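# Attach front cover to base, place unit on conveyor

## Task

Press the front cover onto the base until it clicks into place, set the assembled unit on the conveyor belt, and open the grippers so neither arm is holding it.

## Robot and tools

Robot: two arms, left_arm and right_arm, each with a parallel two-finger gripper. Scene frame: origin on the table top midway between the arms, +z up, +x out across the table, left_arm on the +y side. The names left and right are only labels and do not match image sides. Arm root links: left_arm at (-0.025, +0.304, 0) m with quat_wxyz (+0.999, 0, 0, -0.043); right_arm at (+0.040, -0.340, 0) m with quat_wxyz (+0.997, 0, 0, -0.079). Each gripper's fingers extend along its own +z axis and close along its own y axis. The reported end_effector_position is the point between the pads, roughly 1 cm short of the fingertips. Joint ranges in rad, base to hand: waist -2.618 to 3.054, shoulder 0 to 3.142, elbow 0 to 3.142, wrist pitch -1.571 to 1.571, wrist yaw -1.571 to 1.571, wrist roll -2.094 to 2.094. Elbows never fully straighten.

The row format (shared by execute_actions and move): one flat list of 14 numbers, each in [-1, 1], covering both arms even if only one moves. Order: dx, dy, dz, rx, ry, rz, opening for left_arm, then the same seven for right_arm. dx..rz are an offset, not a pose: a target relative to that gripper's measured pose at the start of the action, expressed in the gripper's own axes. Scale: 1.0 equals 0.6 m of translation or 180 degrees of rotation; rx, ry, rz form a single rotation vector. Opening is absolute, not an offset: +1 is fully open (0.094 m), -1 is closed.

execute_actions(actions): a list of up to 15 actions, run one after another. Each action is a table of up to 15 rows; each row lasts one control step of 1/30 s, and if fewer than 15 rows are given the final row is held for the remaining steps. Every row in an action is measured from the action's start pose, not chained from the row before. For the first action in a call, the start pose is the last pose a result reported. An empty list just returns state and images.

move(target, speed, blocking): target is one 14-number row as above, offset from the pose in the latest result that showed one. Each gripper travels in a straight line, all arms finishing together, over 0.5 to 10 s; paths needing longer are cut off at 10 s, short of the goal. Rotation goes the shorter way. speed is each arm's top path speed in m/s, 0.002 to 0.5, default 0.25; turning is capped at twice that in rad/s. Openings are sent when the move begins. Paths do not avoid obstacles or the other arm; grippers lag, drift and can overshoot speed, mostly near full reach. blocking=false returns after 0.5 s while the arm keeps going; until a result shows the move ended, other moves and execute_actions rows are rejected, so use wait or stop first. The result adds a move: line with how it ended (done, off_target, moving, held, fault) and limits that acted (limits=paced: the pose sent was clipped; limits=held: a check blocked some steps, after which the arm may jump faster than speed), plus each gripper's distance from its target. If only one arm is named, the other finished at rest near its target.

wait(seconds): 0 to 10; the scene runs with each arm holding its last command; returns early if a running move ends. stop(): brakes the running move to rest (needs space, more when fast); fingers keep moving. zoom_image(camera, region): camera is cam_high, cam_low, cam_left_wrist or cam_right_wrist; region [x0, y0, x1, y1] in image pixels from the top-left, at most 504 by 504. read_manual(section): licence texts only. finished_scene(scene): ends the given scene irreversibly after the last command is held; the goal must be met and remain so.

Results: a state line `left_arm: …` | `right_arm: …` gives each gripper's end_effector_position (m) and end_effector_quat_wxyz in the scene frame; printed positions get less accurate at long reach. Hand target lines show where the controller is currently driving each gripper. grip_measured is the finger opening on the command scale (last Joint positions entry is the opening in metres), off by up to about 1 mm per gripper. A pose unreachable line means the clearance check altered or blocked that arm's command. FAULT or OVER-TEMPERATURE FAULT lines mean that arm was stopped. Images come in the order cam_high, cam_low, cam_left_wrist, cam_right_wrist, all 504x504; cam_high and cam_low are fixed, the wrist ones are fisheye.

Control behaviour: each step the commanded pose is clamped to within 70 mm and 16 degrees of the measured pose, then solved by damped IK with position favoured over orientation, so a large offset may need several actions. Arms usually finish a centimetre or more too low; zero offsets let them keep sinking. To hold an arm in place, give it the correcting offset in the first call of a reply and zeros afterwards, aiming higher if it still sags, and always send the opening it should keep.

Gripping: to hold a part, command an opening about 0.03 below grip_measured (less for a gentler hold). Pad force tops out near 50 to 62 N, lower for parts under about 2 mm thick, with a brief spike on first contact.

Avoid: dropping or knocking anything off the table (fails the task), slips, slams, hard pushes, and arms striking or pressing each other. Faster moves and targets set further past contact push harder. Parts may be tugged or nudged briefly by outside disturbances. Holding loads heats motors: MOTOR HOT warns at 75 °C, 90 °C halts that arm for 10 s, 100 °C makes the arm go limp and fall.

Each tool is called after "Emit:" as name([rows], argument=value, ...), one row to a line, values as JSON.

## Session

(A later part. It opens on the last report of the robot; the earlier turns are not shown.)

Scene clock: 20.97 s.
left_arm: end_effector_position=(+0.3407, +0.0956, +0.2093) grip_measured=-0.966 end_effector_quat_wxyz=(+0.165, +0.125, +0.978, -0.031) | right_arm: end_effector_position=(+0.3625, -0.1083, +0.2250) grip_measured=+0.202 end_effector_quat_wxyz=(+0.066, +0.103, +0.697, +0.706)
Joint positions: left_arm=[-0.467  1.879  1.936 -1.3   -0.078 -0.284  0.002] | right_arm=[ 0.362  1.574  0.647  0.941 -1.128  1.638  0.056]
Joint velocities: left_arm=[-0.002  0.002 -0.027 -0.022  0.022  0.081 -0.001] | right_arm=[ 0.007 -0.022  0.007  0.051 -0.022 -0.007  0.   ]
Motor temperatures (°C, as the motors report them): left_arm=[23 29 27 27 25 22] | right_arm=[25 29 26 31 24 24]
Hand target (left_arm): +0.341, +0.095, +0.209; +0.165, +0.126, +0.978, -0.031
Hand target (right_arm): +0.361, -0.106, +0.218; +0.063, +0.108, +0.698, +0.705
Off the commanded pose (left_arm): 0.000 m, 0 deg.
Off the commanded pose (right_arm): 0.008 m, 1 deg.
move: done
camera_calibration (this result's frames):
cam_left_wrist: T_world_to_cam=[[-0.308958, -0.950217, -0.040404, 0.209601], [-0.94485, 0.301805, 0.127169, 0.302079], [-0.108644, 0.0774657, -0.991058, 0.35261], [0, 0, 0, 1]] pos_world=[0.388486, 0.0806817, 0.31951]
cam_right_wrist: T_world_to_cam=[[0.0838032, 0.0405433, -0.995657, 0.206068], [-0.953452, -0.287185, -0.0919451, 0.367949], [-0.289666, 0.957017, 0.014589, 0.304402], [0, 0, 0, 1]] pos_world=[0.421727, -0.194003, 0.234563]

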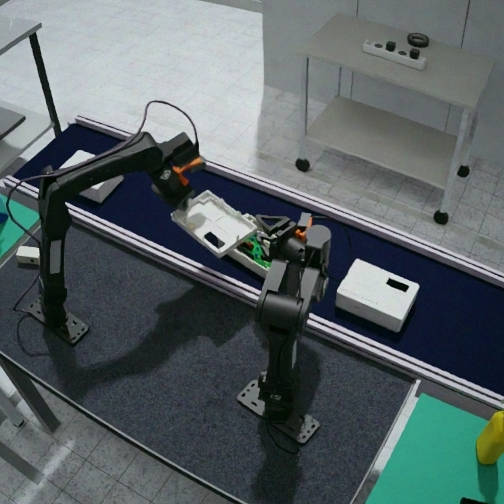

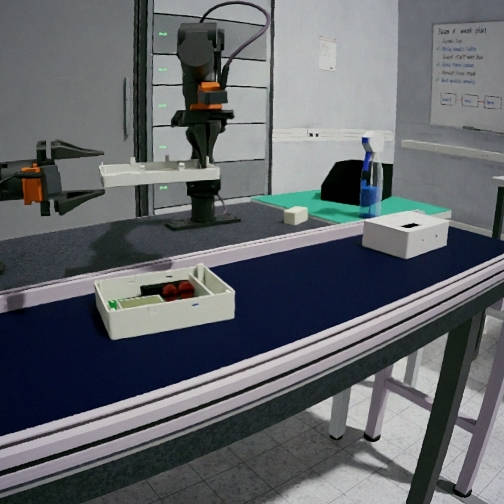

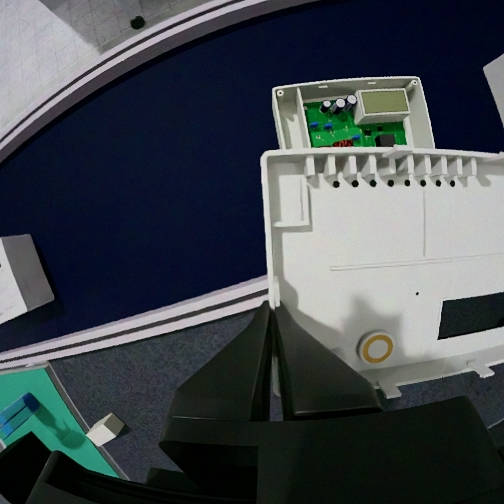

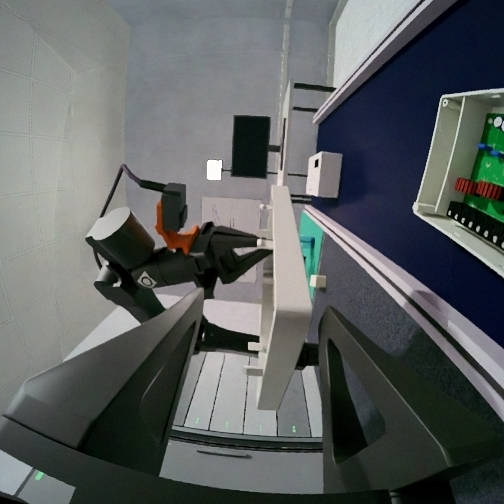

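Emit:
execute_actions(actions=[])

Scene clock: 21.43 s.
left_arm: end_effector_position=(+0.3407, +0.0956, +0.2093) grip_measured=-0.966 end_effector_quat_wxyz=(+0.165, +0.125, +0.978, -0.031) | right_arm: end_effector_position=(+0.3626, -0.1084, +0.2255) grip_measured=+0.202 end_effector_quat_wxyz=(+0.066, +0.103, +0.697, +0.707)
Joint positions: left_arm=[-0.467  1.879  1.936 -1.3   -0.078 -0.284  0.002] | right_arm=[ 0.362  1.574  0.647  0.945 -1.127  1.64   0.056]
Joint velocities: left_arm=[-0.002  0.002 -0.007  0.022  0.051  0.022  0.   ] | right_arm=[-0.017  0.007  0.017 -0.022 -0.007 -0.037  0.   ]
Motor temperatures (°C, as the motors report them): left_arm=[23 29 27 27 25 22] | right_arm=[25 29 26 31 24 24]
Hand target (left_arm): +0.341, +0.095, +0.209; +0.165, +0.126, +0.978, -0.031
Hand target (right_arm): +0.361, -0.106, +0.218; +0.063, +0.108, +0.698, +0.706
Off the commanded pose (left_arm): 0.000 m, 0 deg.
Off the commanded pose (right_arm): 0.009 m, 1 deg.
camera_calibration (this result's frames):
cam_left_wrist: T_world_to_cam=[[-0.308958, -0.950217, -0.040404, 0.209601], [-0.94485, 0.301805, 0.127169, 0.302079], [-0.108644, 0.0774657, -0.991058, 0.35261], [0, 0, 0, 1]] pos_world=[0.388486, 0.0806817, 0.31951]
cam_right_wrist: T_world_to_cam=[[0.0849661, 0.0417233, -0.99551, 0.206236], [-0.953561, -0.286358, -0.0933874, 0.368559], [-0.288968, 0.957214, 0.015455, 0.304036], [0, 0, 0, 1]] pos_world=[0.421777, -0.194093, 0.235029]

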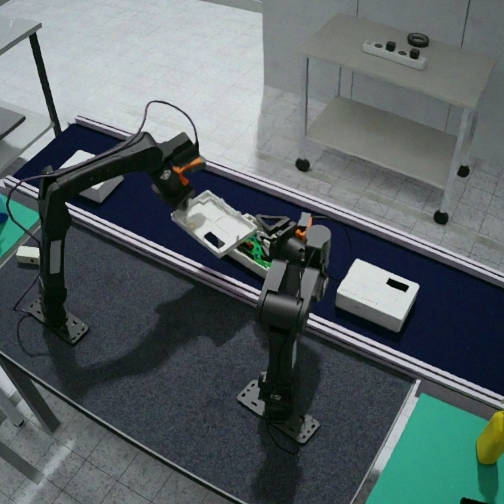

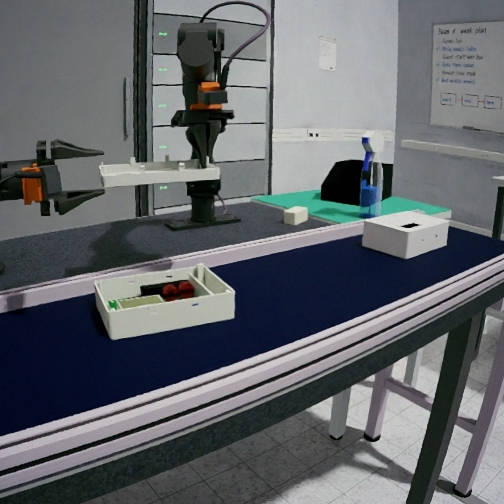

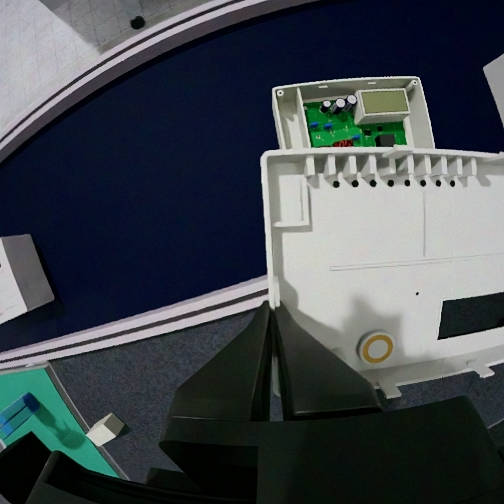

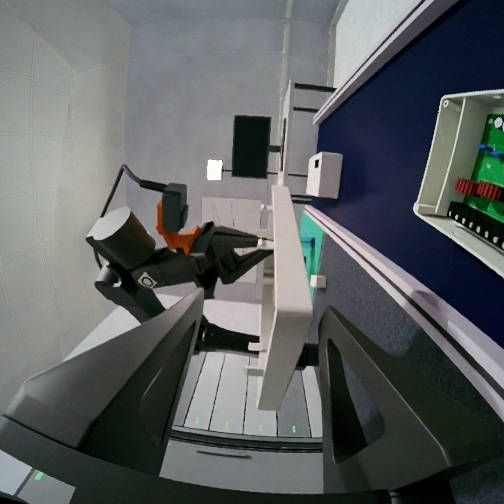

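Emit:
move(target=[0,0,0,0,0,0,-1, 0,-0.03,0,0,0,0,0.2], speed=0.05)

Scene clock: 22.90 s.
left_arm: end_effector_position=(+0.3407, +0.0956, +0.2093) grip_measured=-0.966 end_effector_quat_wxyz=(+0.165, +0.125, +0.978, -0.031) | right_arm: end_effector_position=(+0.3634, -0.1082, +0.2128) grip_measured=+0.202 end_effector_quat_wxyz=(+0.067, +0.102, +0.697, +0.707)
Joint positions: left_arm=[-0.467  1.879  1.936 -1.3   -0.078 -0.284  0.002] | right_arm=[ 0.362  1.619  0.625  1.013 -1.127  1.64   0.056]
Joint velocities: left_arm=[ 0.012 -0.012  0.002  0.007 -0.051  0.022 -0.   ] | right_arm=[-0.002  0.012  0.007  0.066  0.007 -0.037 -0.001]
Motor temperatures (°C, as the motors report them): left_arm=[23 29 27 27 25 22] | right_arm=[25 29 26 31 24 24]
Hand target (left_arm): +0.341, +0.096, +0.209; +0.165, +0.125, +0.978, -0.031
Hand target (right_arm): +0.362, -0.108, +0.207; +0.066, +0.103, +0.697, +0.706
Off the commanded pose (left_arm): 0.000 m, 0 deg.
Off the commanded pose (right_arm): 0.006 m, 0 deg.
move: done
camera_calibration (this result's frames):
cam_left_wrist: T_world_to_cam=[[-0.308958, -0.950217, -0.040404, 0.209601], [-0.94485, 0.301805, 0.127169, 0.302079], [-0.108644, 0.0774657, -0.991058, 0.35261], [0, 0, 0, 1]] pos_world=[0.388486, 0.0806817, 0.31951]
cam_right_wrist: T_world_to_cam=[[0.0868258, 0.0421059, -0.995333, 0.192867], [-0.953385, -0.286321, -0.0952788, 0.368488], [-0.288997, 0.957208, 0.0152831, 0.304349], [0, 0, 0, 1]] pos_world=[0.422521, -0.19394, 0.222425]

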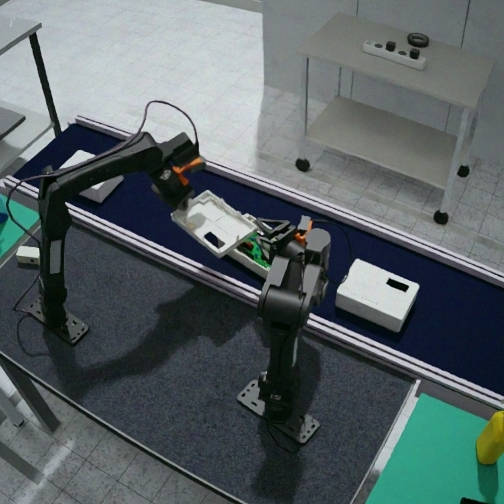

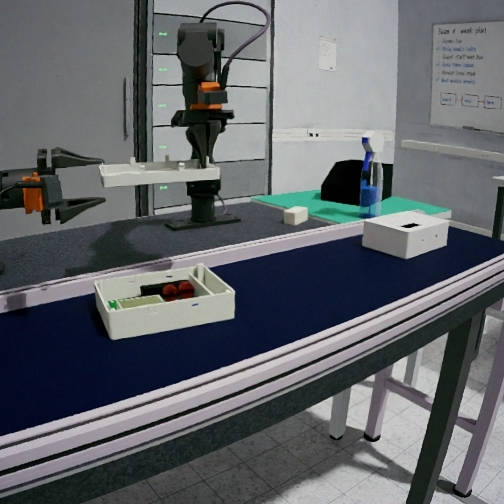

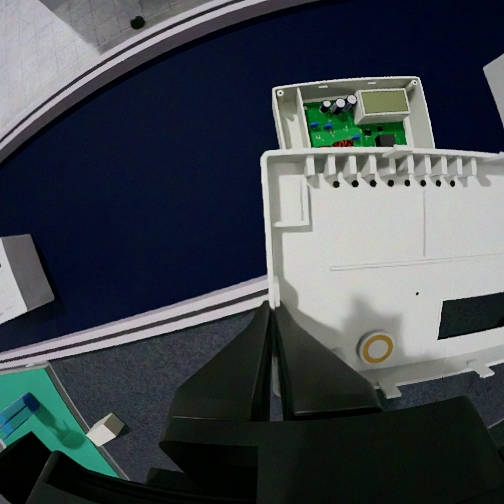

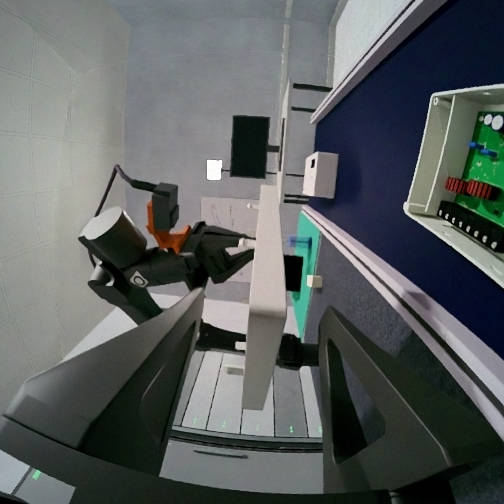

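Emit:
move(target=[0,0,0,0,0,0,-1, 0.008,0.003,0.05,0,0,0,0.2], speed=0.06)

Scene clock: 23.90 s.
left_arm: end_effector_position=(+0.3407, +0.0956, +0.2093) grip_measured=-0.966 end_effector_quat_wxyz=(+0.165, +0.125, +0.978, -0.031) | right_arm: end_effector_position=(+0.3597, -0.0827, +0.2106) grip_measured=+0.202 end_effector_quat_wxyz=(+0.062, +0.105, +0.697, +0.706)
Joint positions: left_arm=[-0.467  1.879  1.936 -1.3   -0.078 -0.284  0.002] | right_arm=[ 0.449  1.633  0.637  1.007 -1.043  1.64   0.056]
Joint velocities: left_arm=[ 0.012  0.002 -0.022  0.007  0.037 -0.051 -0.001] | right_arm=[ 0.002 -0.007 -0.007 -0.007  0.051 -0.051  0.   ]
Motor temperatures (°C, as the motors report them): left_arm=[23 29 27 27 25 22] | right_arm=[25 29 26 31 24 24]
Hand target (left_arm): +0.341, +0.096, +0.209; +0.165, +0.125, +0.978, -0.031
Hand target (right_arm): +0.365, -0.078, +0.215; +0.067, +0.103, +0.696, +0.708
Off the commanded pose (left_arm): 0.000 m, 0 deg.
Off the commanded pose (right_arm): 0.009 m, 1 deg.
move: done
camera_calibration (this result's frames):
cam_left_wrist: T_world_to_cam=[[-0.308958, -0.950217, -0.040404, 0.209601], [-0.94485, 0.301805, 0.127169, 0.302079], [-0.108644, 0.0774657, -0.991058, 0.35261], [0, 0, 0, 1]] pos_world=[0.388486, 0.0806817, 0.31951]
cam_right_wrist: T_world_to_cam=[[0.0768018, 0.0412148, -0.996194, 0.193664], [-0.95329, -0.289709, -0.08548, 0.36975], [-0.29213, 0.956227, 0.0170395, 0.279607], [0, 0, 0, 1]] pos_world=[0.419287, -0.16823, 0.219769]

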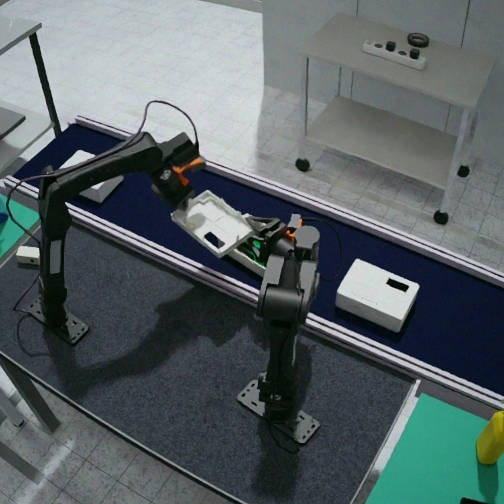

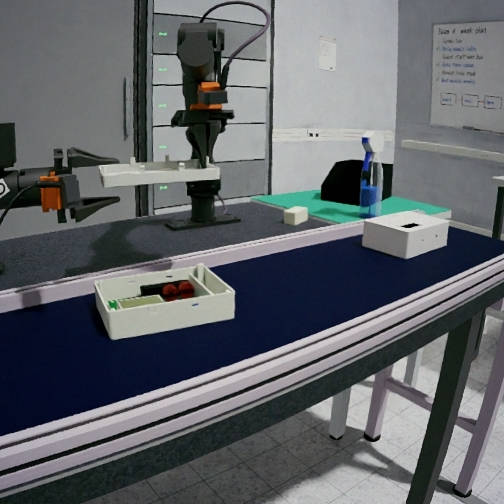

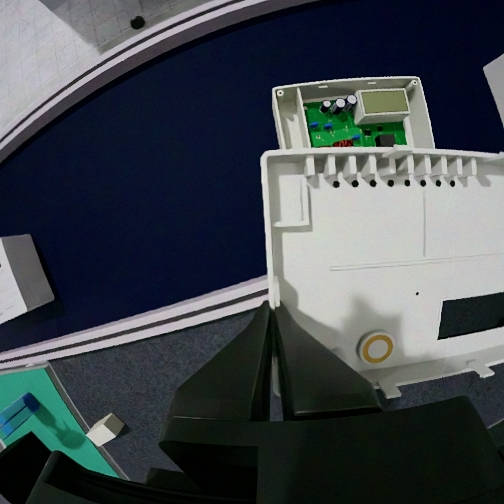

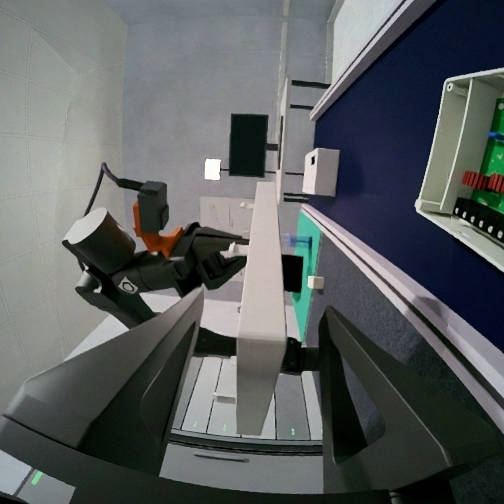

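Emit:
move(target=[0,0,0,0,0,0,-1, -0.015,0.007,0.02,0,0,0,0.2], speed=0.05)

Emit:
zoom_image(camera="cam_high", region=[180, 180, 320, 290])

Scene clock: 24.87 s.
left_arm: end_effector_position=(+0.3407, +0.0956, +0.2093) grip_measured=-0.966 end_effector_quat_wxyz=(+0.165, +0.125, +0.978, -0.031) | right_arm: end_effector_position=(+0.3666, -0.0787, +0.2099) grip_measured=+0.202 end_effector_quat_wxyz=(+0.060, +0.107, +0.698, +0.705)
Joint positions: left_arm=[-0.467  1.879  1.936 -1.3   -0.078 -0.284  0.002] | right_arm=[ 0.456  1.659  0.668  0.994 -1.036  1.64   0.056]
Joint velocities: left_arm=[ 0.002 -0.002  0.002 -0.066 -0.007 -0.037  0.   ] | right_arm=[ 0.002 -0.012  0.012 -0.007  0.066  0.007  0.   ]
Motor temperatures (°C, as the motors report them): left_arm=[23 29 27 27 25 22] | right_arm=[25 29 26 31 24 24]
Hand target (left_arm): +0.341, +0.096, +0.209; +0.165, +0.125, +0.978, -0.031
Hand target (right_arm): +0.371, -0.073, +0.214; +0.062, +0.105, +0.697, +0.706
Off the commanded pose (left_arm): 0.000 m, 0 deg.
Off the commanded pose (right_arm): 0.009 m, 0 deg.
move: done
camera_calibration (this result's frames):
cam_left_wrist: T_world_to_cam=[[-0.308958, -0.950217, -0.040404, 0.209601], [-0.94485, 0.301805, 0.127169, 0.302079], [-0.108644, 0.0774657, -0.991058, 0.35261], [0, 0, 0, 1]] pos_world=[0.388486, 0.0806817, 0.31951]
cam_right_wrist: T_world_to_cam=[[0.0698911, 0.039138, -0.996787, 0.194786], [-0.953969, -0.289514, -0.0782564, 0.376122], [-0.291646, 0.956373, 0.017102, 0.277587], [0, 0, 0, 1]] pos_world=[0.426152, -0.164208, 0.218847]

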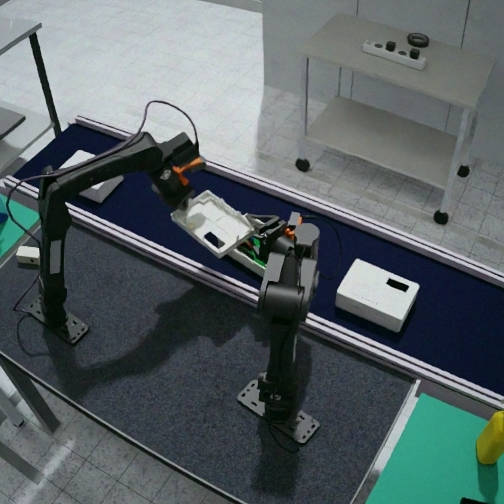

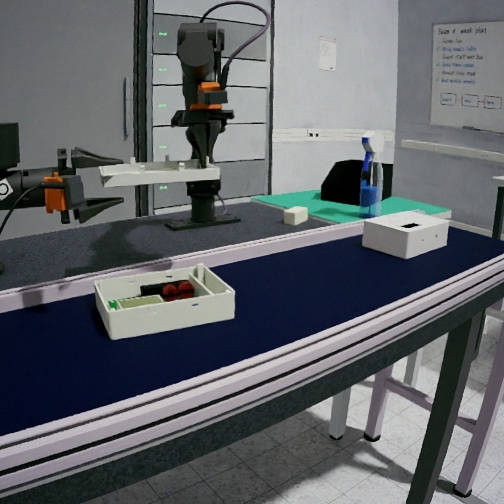

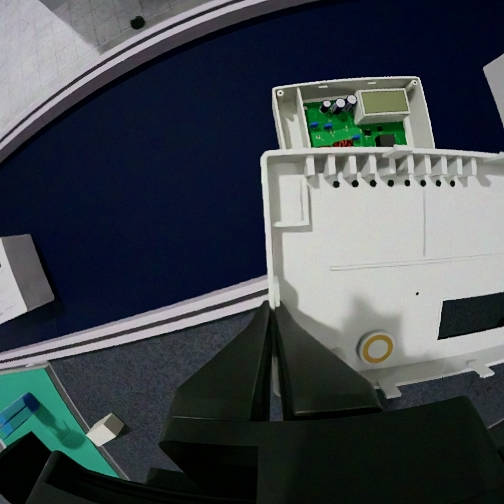

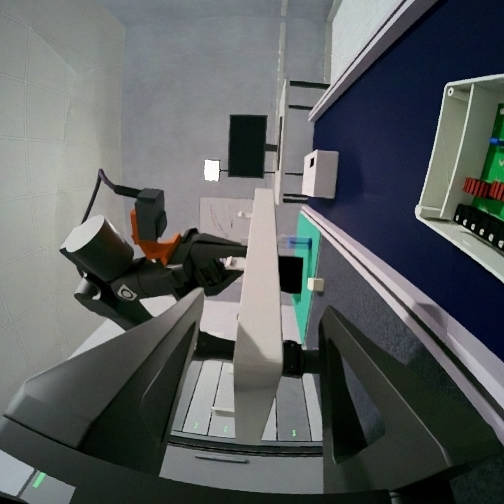

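Region (180, 180, 320, 290) of cam_high's 504x504 image, scaled by 3.600, with more detail than that image has; it fills the top 396 rows of this view, and the rest is white.

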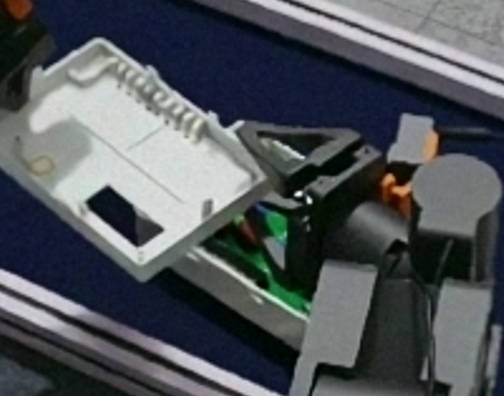

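Emit:
move(target=[0,0,0,0,0,0,-1, 0,0.004,0.006,0,0,0,-0.68], speed=0.03)

Emit:
zoom_image(camera="cam_high", region=[180, 180, 320, 290])

Scene clock: 25.77 s.
left_arm: end_effector_position=(+0.3402, +0.0953, +0.2091) grip_measured=-0.966 end_effector_quat_wxyz=(+0.163, +0.126, +0.978, -0.032) | right_arm: end_effector_position=(+0.3667, -0.0787, +0.2099) grip_measured=-0.639 end_effector_quat_wxyz=(+0.062, +0.106, +0.699, +0.705)
Joint positions: left_arm=[-0.467  1.879  1.936 -1.302 -0.075 -0.284  0.002] | right_arm=[ 0.456  1.659  0.668  0.994 -1.035  1.635  0.017]
Joint velocities: left_arm=[-0.017  0.007  0.017  0.007 -0.037 -0.022  0.001] | right_arm=[-0.007 -0.002  0.002  0.007  0.022  0.051 -0.   ]
Motor temperatures (°C, as the motors report them): left_arm=[23 29 27 27 25 22] | right_arm=[25 29 26 31 24 24]
Hand target (left_arm): +0.341, +0.096, +0.209; +0.164, +0.126, +0.978, -0.031
Hand target (right_arm): +0.368, -0.075, +0.212; +0.060, +0.107, +0.698, +0.705
Off the commanded pose (left_arm): 0.001 m, 0 deg.
Off the commanded pose (right_arm): 0.004 m, 0 deg.
move: done
camera_calibration (this result's frames):
cam_left_wrist: T_world_to_cam=[[-0.309999, -0.949979, -0.0379558, 0.208968], [-0.944193, 0.302943, 0.129327, 0.300855], [-0.111359, 0.0759288, -0.990875, 0.353441], [0, 0, 0, 1]] pos_world=[0.388204, 0.0805371, 0.319239]
cam_right_wrist: T_world_to_cam=[[0.0747294, 0.0377188, -0.99649, 0.192769], [-0.953805, -0.288889, -0.0824632, 0.377106], [-0.290985, 0.956619, 0.0143879, 0.278004], [0, 0, 0, 1]] pos_world=[0.426175, -0.164273, 0.21919]

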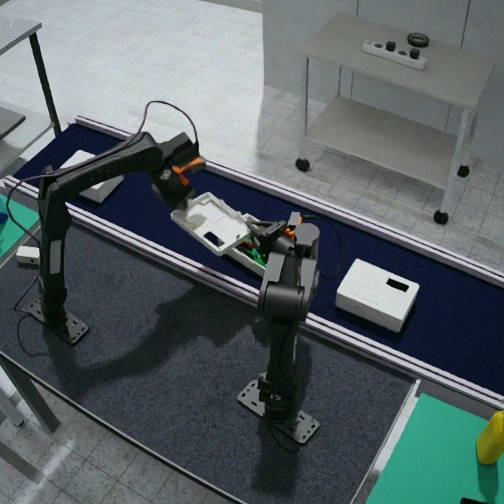

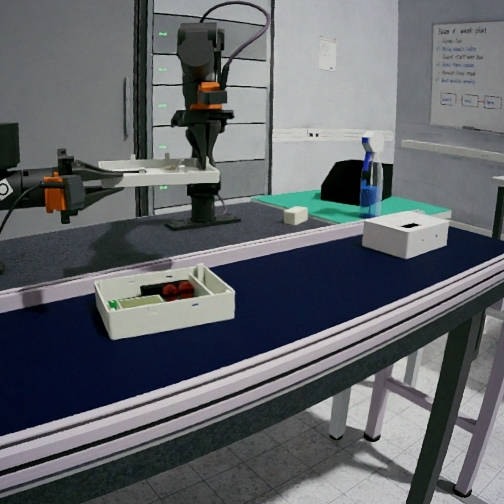

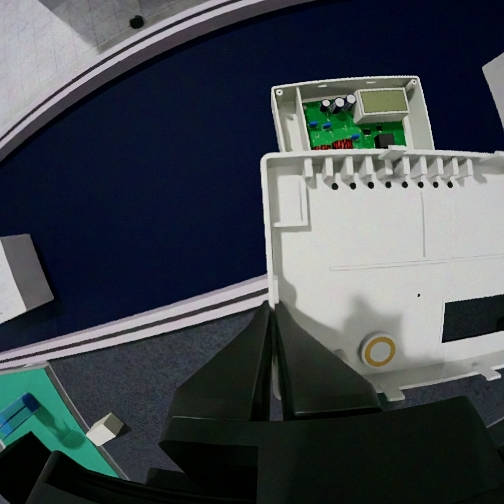

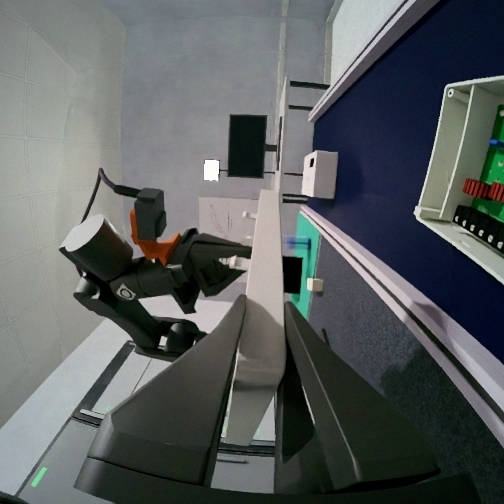

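Region (180, 180, 320, 290) of cam_high's 504x504 image, scaled by 3.600, with more detail than that image has; it fills the top 396 rows of this view, and the rest is white.

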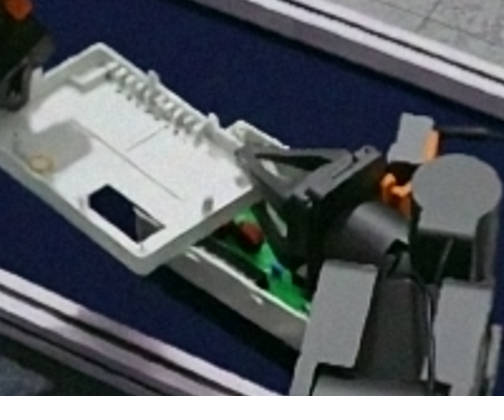

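Emit:
execute_actions([
  [[0,0,0,0,0,0,-0.6, 0,0.004,0,0,0,0,-0.68]],
])

Emit:
move(target=[0,0.05,-0.12,0,0,0,-0.6, 0,0,0,0,0,0,-0.68], speed=0.15)

Scene clock: 26.50 s.
left_arm: end_effector_position=(+0.3402, +0.0953, +0.2091) grip_measured=-0.603 end_effector_quat_wxyz=(+0.163, +0.126, +0.978, -0.032) | right_arm: end_effector_position=(+0.3667, -0.0787, +0.2072) grip_measured=-0.639 end_effector_quat_wxyz=(+0.057, +0.111, +0.701, +0.702)
Joint positions: left_arm=[-0.467  1.879  1.936 -1.302 -0.075 -0.284  0.019] | right_arm=[ 0.456  1.659  0.668  0.977 -1.035  1.635  0.017]
Joint velocities: left_arm=[-0.002  0.017 -0.007  0.022 -0.022 -0.037 -0.   ] | right_arm=[-0.007 -0.002  0.017 -0.037 -0.037 -0.037 -0.   ]
Motor temperatures (°C, as the motors report them): left_arm=[23 29 27 27 25 22] | right_arm=[25 29 26 31 24 24]
Hand target (left_arm): +0.340, +0.095, +0.209; +0.163, +0.126, +0.978, -0.032
Hand target (right_arm): +0.367, -0.079, +0.212; +0.062, +0.106, +0.699, +0.705
Off the commanded pose (left_arm): 0.000 m, 0 deg.
Off the commanded pose (right_arm): 0.005 m, 1 deg.
camera_calibration (this result's frames):
cam_left_wrist: T_world_to_cam=[[-0.309999, -0.949979, -0.0379558, 0.208968], [-0.944193, 0.302943, 0.129327, 0.300855], [-0.111359, 0.0759288, -0.990875, 0.353441], [0, 0, 0, 1]] pos_world=[0.388204, 0.0805371, 0.319239]
cam_right_wrist: T_world_to_cam=[[0.0590899, 0.03293, -0.997709, 0.195744], [-0.95497, -0.289245, -0.0661053, 0.373879], [-0.29076, 0.956688, 0.0143557, 0.277971], [0, 0, 0, 1]] pos_world=[0.4263, -0.164235, 0.216021]

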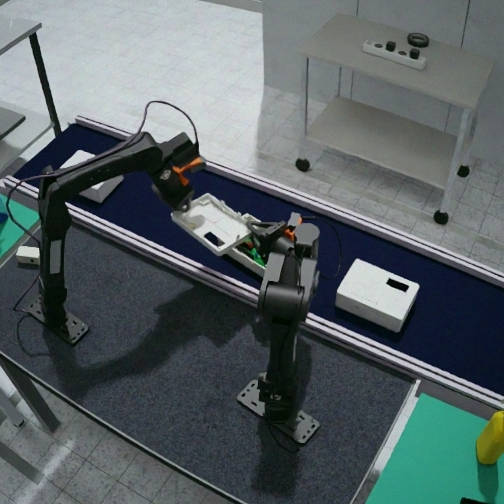

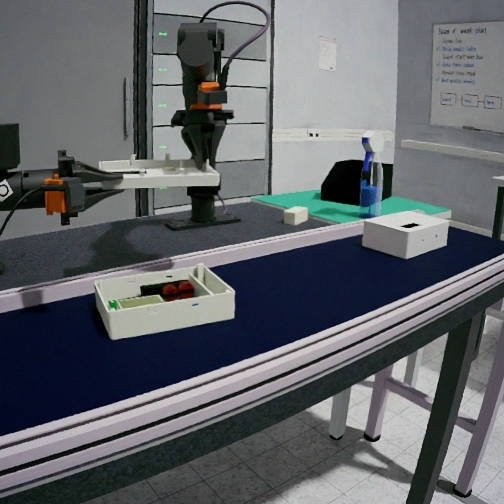

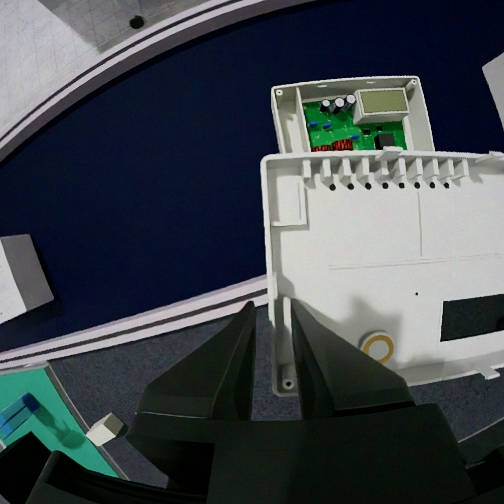

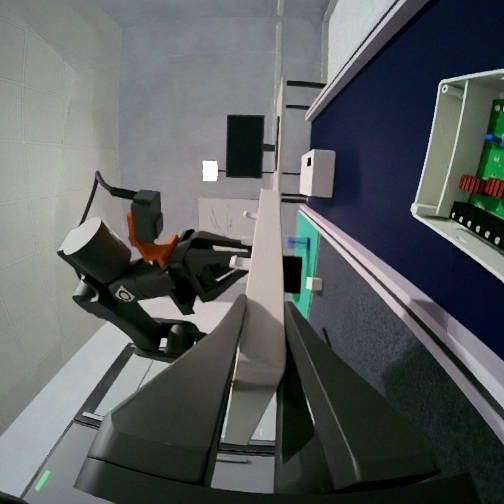

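Scene clock: 27.60 s.
left_arm: end_effector_position=(+0.3286, +0.1274, +0.2703) grip_measured=-0.603 end_effector_quat_wxyz=(+0.171, +0.126, +0.977, -0.031) | right_arm: end_effector_position=(+0.3667, -0.0787, +0.2065) grip_measured=-0.639 end_effector_quat_wxyz=(+0.056, +0.113, +0.701, +0.702)
Joint positions: left_arm=[-0.408  1.868  2.182 -1.541 -0.063 -0.226  0.019] | right_arm=[ 0.456  1.659  0.668  0.973 -1.035  1.635  0.017]
Joint velocities: left_arm=[-0.007 -0.007 -0.007 -0.037  0.051 -0.007  0.001] | right_arm=[-0.002 -0.002  0.002  0.022 -0.081 -0.007 -0.   ]
Motor temperatures (°C, as the motors report them): left_arm=[23 29 27 27 25 22] | right_arm=[25 29 26 31 24 24]
Hand target (left_arm): +0.326, +0.131, +0.277; +0.174, +0.126, +0.976, -0.036
Hand target (right_arm): +0.367, -0.079, +0.207; +0.057, +0.111, +0.701, +0.702
Off the commanded pose (left_arm): 0.008 m, 1 deg.
Off the commanded pose (right_arm): 0.001 m, 0 deg.
joint sent to its limit (left arm) — the command would take joint 4 (wrist pitch) past its lower limit, so that joint was sent only as far as its limit.
move: done
camera_calibration (this result's frames):
cam_left_wrist: T_world_to_cam=[[-0.30876, -0.950181, -0.042695, 0.239078], [-0.946361, 0.302405, 0.113809, 0.277282], [-0.0952277, 0.0755444, -0.992585, 0.405523], [0, 0, 0, 1]] pos_world=[0.374844, 0.112681, 0.381166]
cam_right_wrist: T_world_to_cam=[[0.0547221, 0.0315927, -0.998002, 0.196565], [-0.955249, -0.289331, -0.061537, 0.37297], [-0.290697, 0.956708, 0.0143461, 0.277962], [0, 0, 0, 1]] pos_world=[0.426326, -0.164227, 0.215136]

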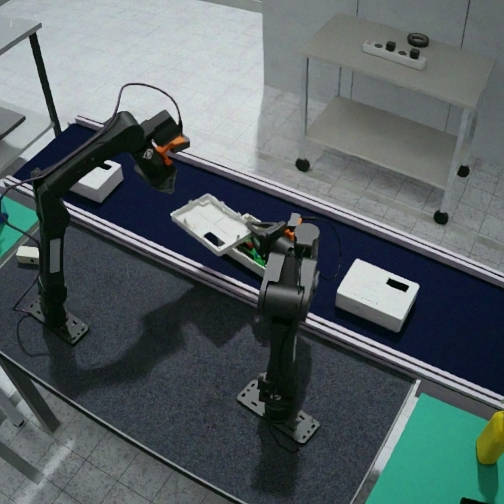

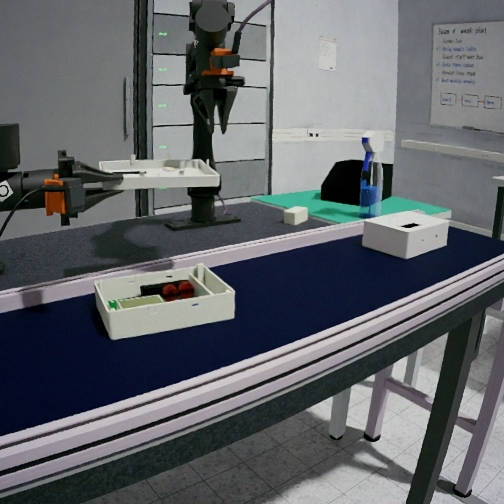

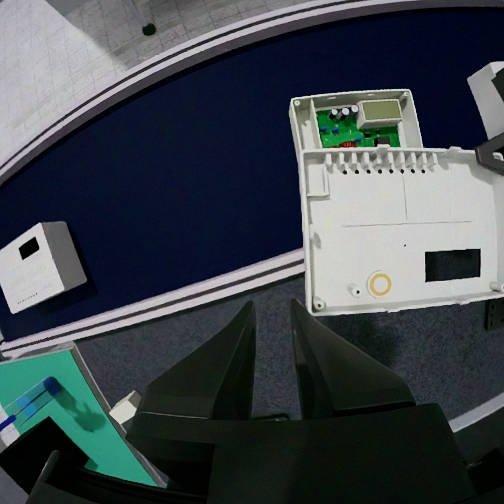

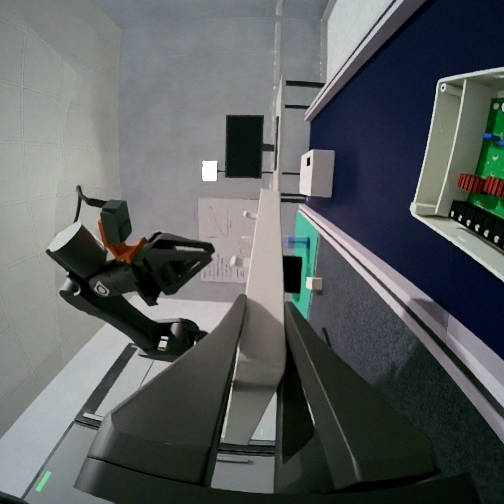

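Emit:
move(target=[0,0.08,0,0,0,0,-1, 0,0.01,0,0,0,-0.5,-0.68], speed=0.4)

Emit:
move(target=[0,0,0,0,0,0,-1, 0,0,0,0,0,-0.5,-0.68], speed=0.4)

Scene clock: 31.90 s.
left_arm: end_effector_position=(+0.3414, +0.1724, +0.2636) grip_measured=-0.996 end_effector_quat_wxyz=(+0.159, +0.127, +0.979, -0.024) | right_arm: end_effector_position=(+0.3665, -0.0788, +0.2022) grip_measured=-0.642 end_effector_quat_wxyz=(+0.523, -0.408, +0.587, +0.464)
Joint positions: left_arm=[-0.273  1.853  2.141 -1.538 -0.026 -0.097  0.   ] | right_arm=[ 0.456  1.659  0.668  0.947 -1.035  0.081  0.017]
Joint velocities: left_arm=[-0.012  0.002 -0.022 -0.007  0.007  0.022 -0.   ] | right_arm=[-0.017  0.007 -0.002 -0.081  0.037 -0.051  0.001]
Motor temperatures (°C, as the motors report them): left_arm=[23 29 27 27 25 22] | right_arm=[25 29 26 32 24 24]
Hand target (left_arm): +0.341, +0.174, +0.270; +0.172, +0.126, +0.977, -0.031
Hand target (right_arm): +0.367, -0.079, +0.212; +0.536, -0.416, +0.576, +0.457
Off the commanded pose (left_arm): 0.006 m, 2 deg.
Off the commanded pose (right_arm): 0.010 m, 2 deg.
move: done
camera_calibration (this result's frames):
cam_left_wrist: T_world_to_cam=[[-0.309198, -0.949532, -0.0527718, 0.288243], [-0.943573, 0.299391, 0.141546, 0.26884], [-0.118603, 0.0935598, -0.988524, 0.400465], [0, 0, 0, 1]] pos_world=[0.390291, 0.15574, 0.373028]
cam_right_wrist: T_world_to_cam=[[0.982978, -0.183649, 0.00527629, -0.367772], [-0.0922707, -0.518303, -0.850205, 0.197716], [0.158874, 0.835245, -0.526426, 0.213035], [0, 0, 0, 1]] pos_world=[0.345909, -0.143001, 0.282187]

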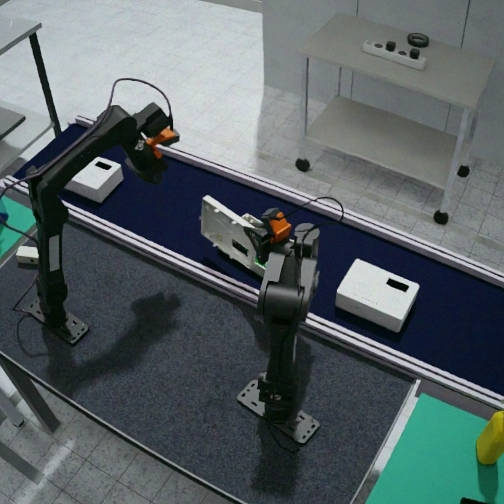

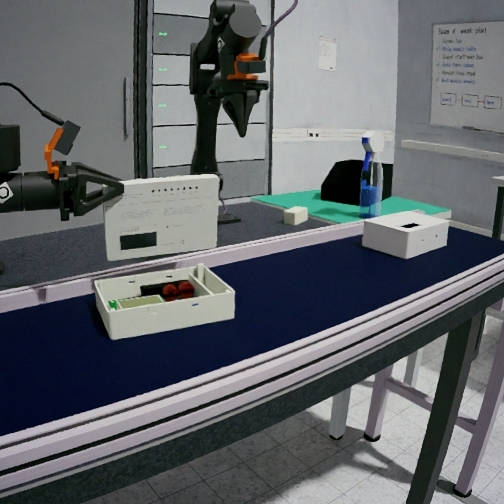

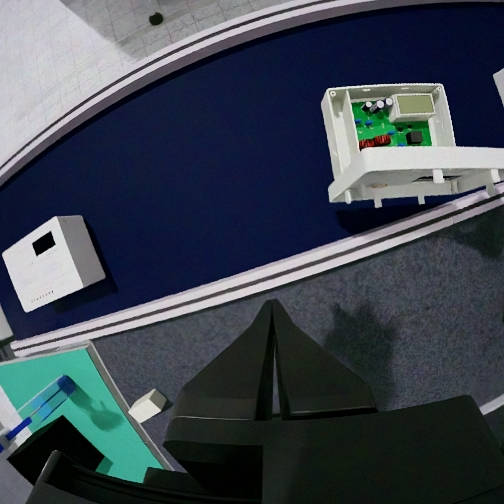

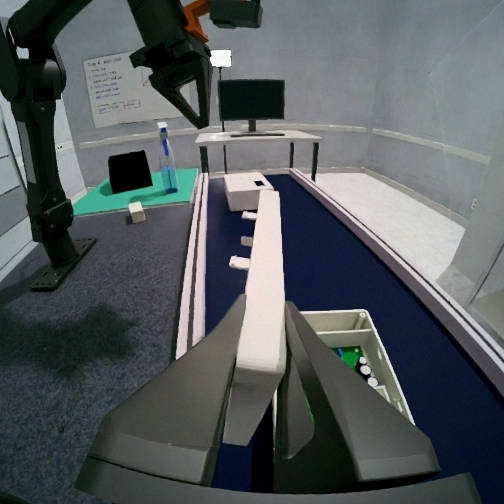

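Scene clock: 34.53 s.
left_arm: end_effector_position=(+0.3414, +0.1724, +0.2636) grip_measured=-0.996 end_effector_quat_wxyz=(+0.159, +0.127, +0.979, -0.024) | right_arm: end_effector_position=(+0.3666, -0.0788, +0.2029) grip_measured=-0.643 end_effector_quat_wxyz=(+0.699, -0.703, +0.130, -0.039)
Joint positions: left_arm=[-0.273  1.853  2.141 -1.538 -0.026 -0.097  0.   ] | right_arm=[ 0.456  1.659  0.668  0.95  -1.035 -1.479  0.017]
Joint velocities: left_arm=[-0.017 -0.002  0.007 -0.095  0.007 -0.007 -0.001] | right_arm=[-0.012 -0.007 -0.017 -0.037 -0.007 -0.11  -0.   ]
Motor temperatures (°C, as the motors report them): left_arm=[23 29 27 27 25 22] | right_arm=[25 29 26 32 24 24]
Hand target (left_arm): +0.341, +0.172, +0.264; +0.159, +0.127, +0.979, -0.024
Hand target (right_arm): +0.367, -0.079, +0.202; +0.698, -0.704, +0.127, -0.041
Off the commanded pose (left_arm): 0.000 m, 0 deg.
Off the commanded pose (right_arm): 0.001 m, 0 deg.
move: done
camera_calibration (this result's frames):
cam_left_wrist: T_world_to_cam=[[-0.309198, -0.949532, -0.0527718, 0.288243], [-0.943573, 0.299391, 0.141546, 0.26884], [-0.118603, 0.0935598, -0.988524, 0.400465], [0, 0, 0, 1]] pos_world=[0.390291, 0.15574, 0.373028]
cam_right_wrist: T_world_to_cam=[[0.0185136, 0.0714083, 0.997275, -0.1954], [0.718827, -0.694237, 0.0363653, -0.292786], [0.694943, 0.716195, -0.064183, -0.086306], [0, 0, 0, 1]] pos_world=[0.274057, -0.127498, 0.199976]

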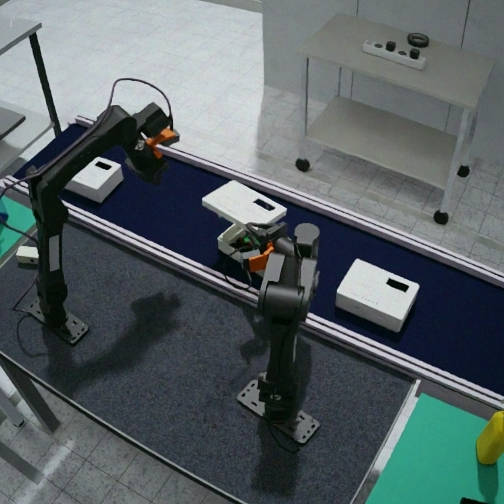

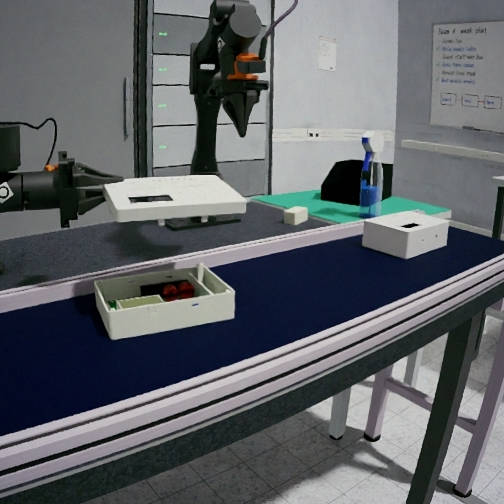

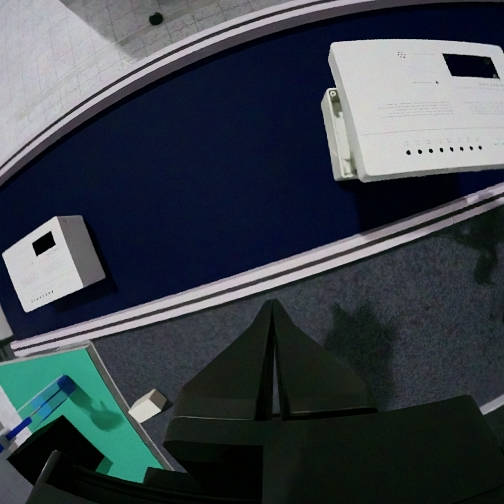

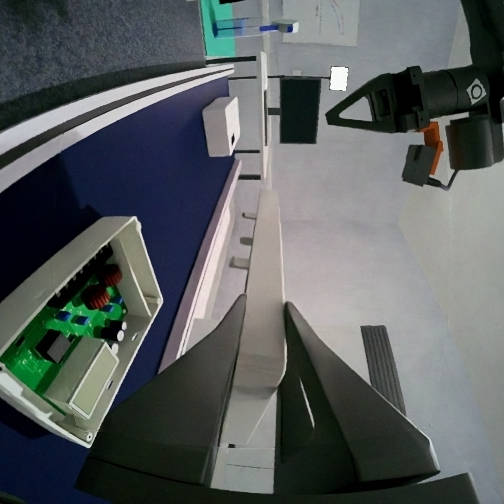

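Emit:
move(target=[0,0,0,0,0,0,-1, 0.041,0.135,-0.053,0,0,-0.04,-0.68], speed=0.12)

Scene clock: 37.07 s.
left_arm: end_effector_position=(+0.3414, +0.1724, +0.2636) grip_measured=-0.996 end_effector_quat_wxyz=(+0.159, +0.127, +0.979, -0.024) | right_arm: end_effector_position=(+0.3757, -0.1112, +0.1220) grip_measured=-0.643 end_effector_quat_wxyz=(+0.692, -0.711, +0.083, -0.089)
Joint positions: left_arm=[-0.273  1.853  2.141 -1.538 -0.026 -0.097  0.   ] | right_arm=[ 0.345  1.978  0.589  1.328 -1.141 -1.638  0.017]
Joint velocities: left_arm=[-0.007  0.007  0.012 -0.007  0.037 -0.051 -0.   ] | right_arm=[-0.017  0.002 -0.007  0.022  0.051  0.051 -0.   ]
Motor temperatures (°C, as the motors report them): left_arm=[23 29 27 27 25 22] | right_arm=[25 29 26 33 24 24]
Hand target (left_arm): +0.341, +0.172, +0.264; +0.159, +0.127, +0.979, -0.024
Hand target (right_arm): +0.372, -0.115, +0.119; +0.694, -0.710, +0.085, -0.083
Off the commanded pose (left_arm): 0.000 m, 0 deg.
Off the commanded pose (right_arm): 0.005 m, 1 deg.
move: done
camera_calibration (this result's frames):
cam_left_wrist: T_world_to_cam=[[-0.309198, -0.949532, -0.0527718, 0.288243], [-0.943573, 0.299391, 0.141546, 0.26884], [-0.118603, 0.0935598, -0.988524, 0.400465], [0, 0, 0, 1]] pos_world=[0.390291, 0.15574, 0.373028]
cam_right_wrist: T_world_to_cam=[[-0.114014, 0.108839, 0.987499, -0.057457], [0.704087, -0.692403, 0.157606, -0.327976], [0.700901, 0.713254, 0.00231125, -0.0853031], [0, 0, 0, 1]] pos_world=[0.284162, -0.159995, 0.108627]

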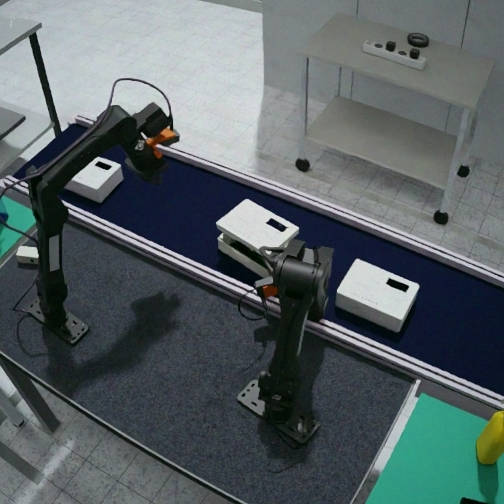

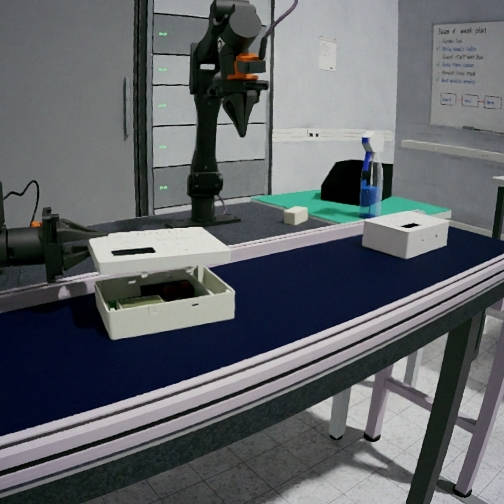

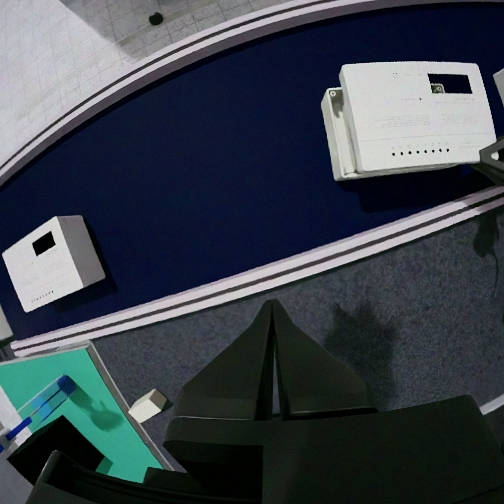

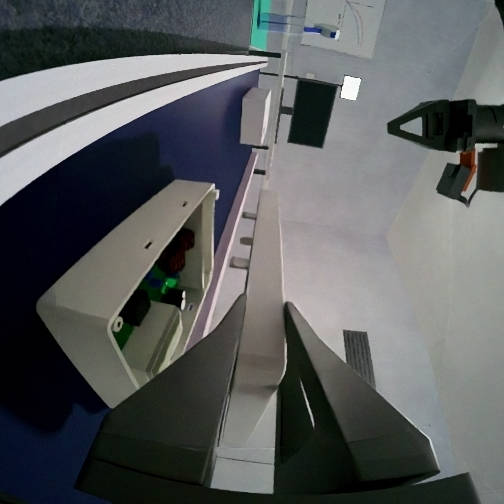

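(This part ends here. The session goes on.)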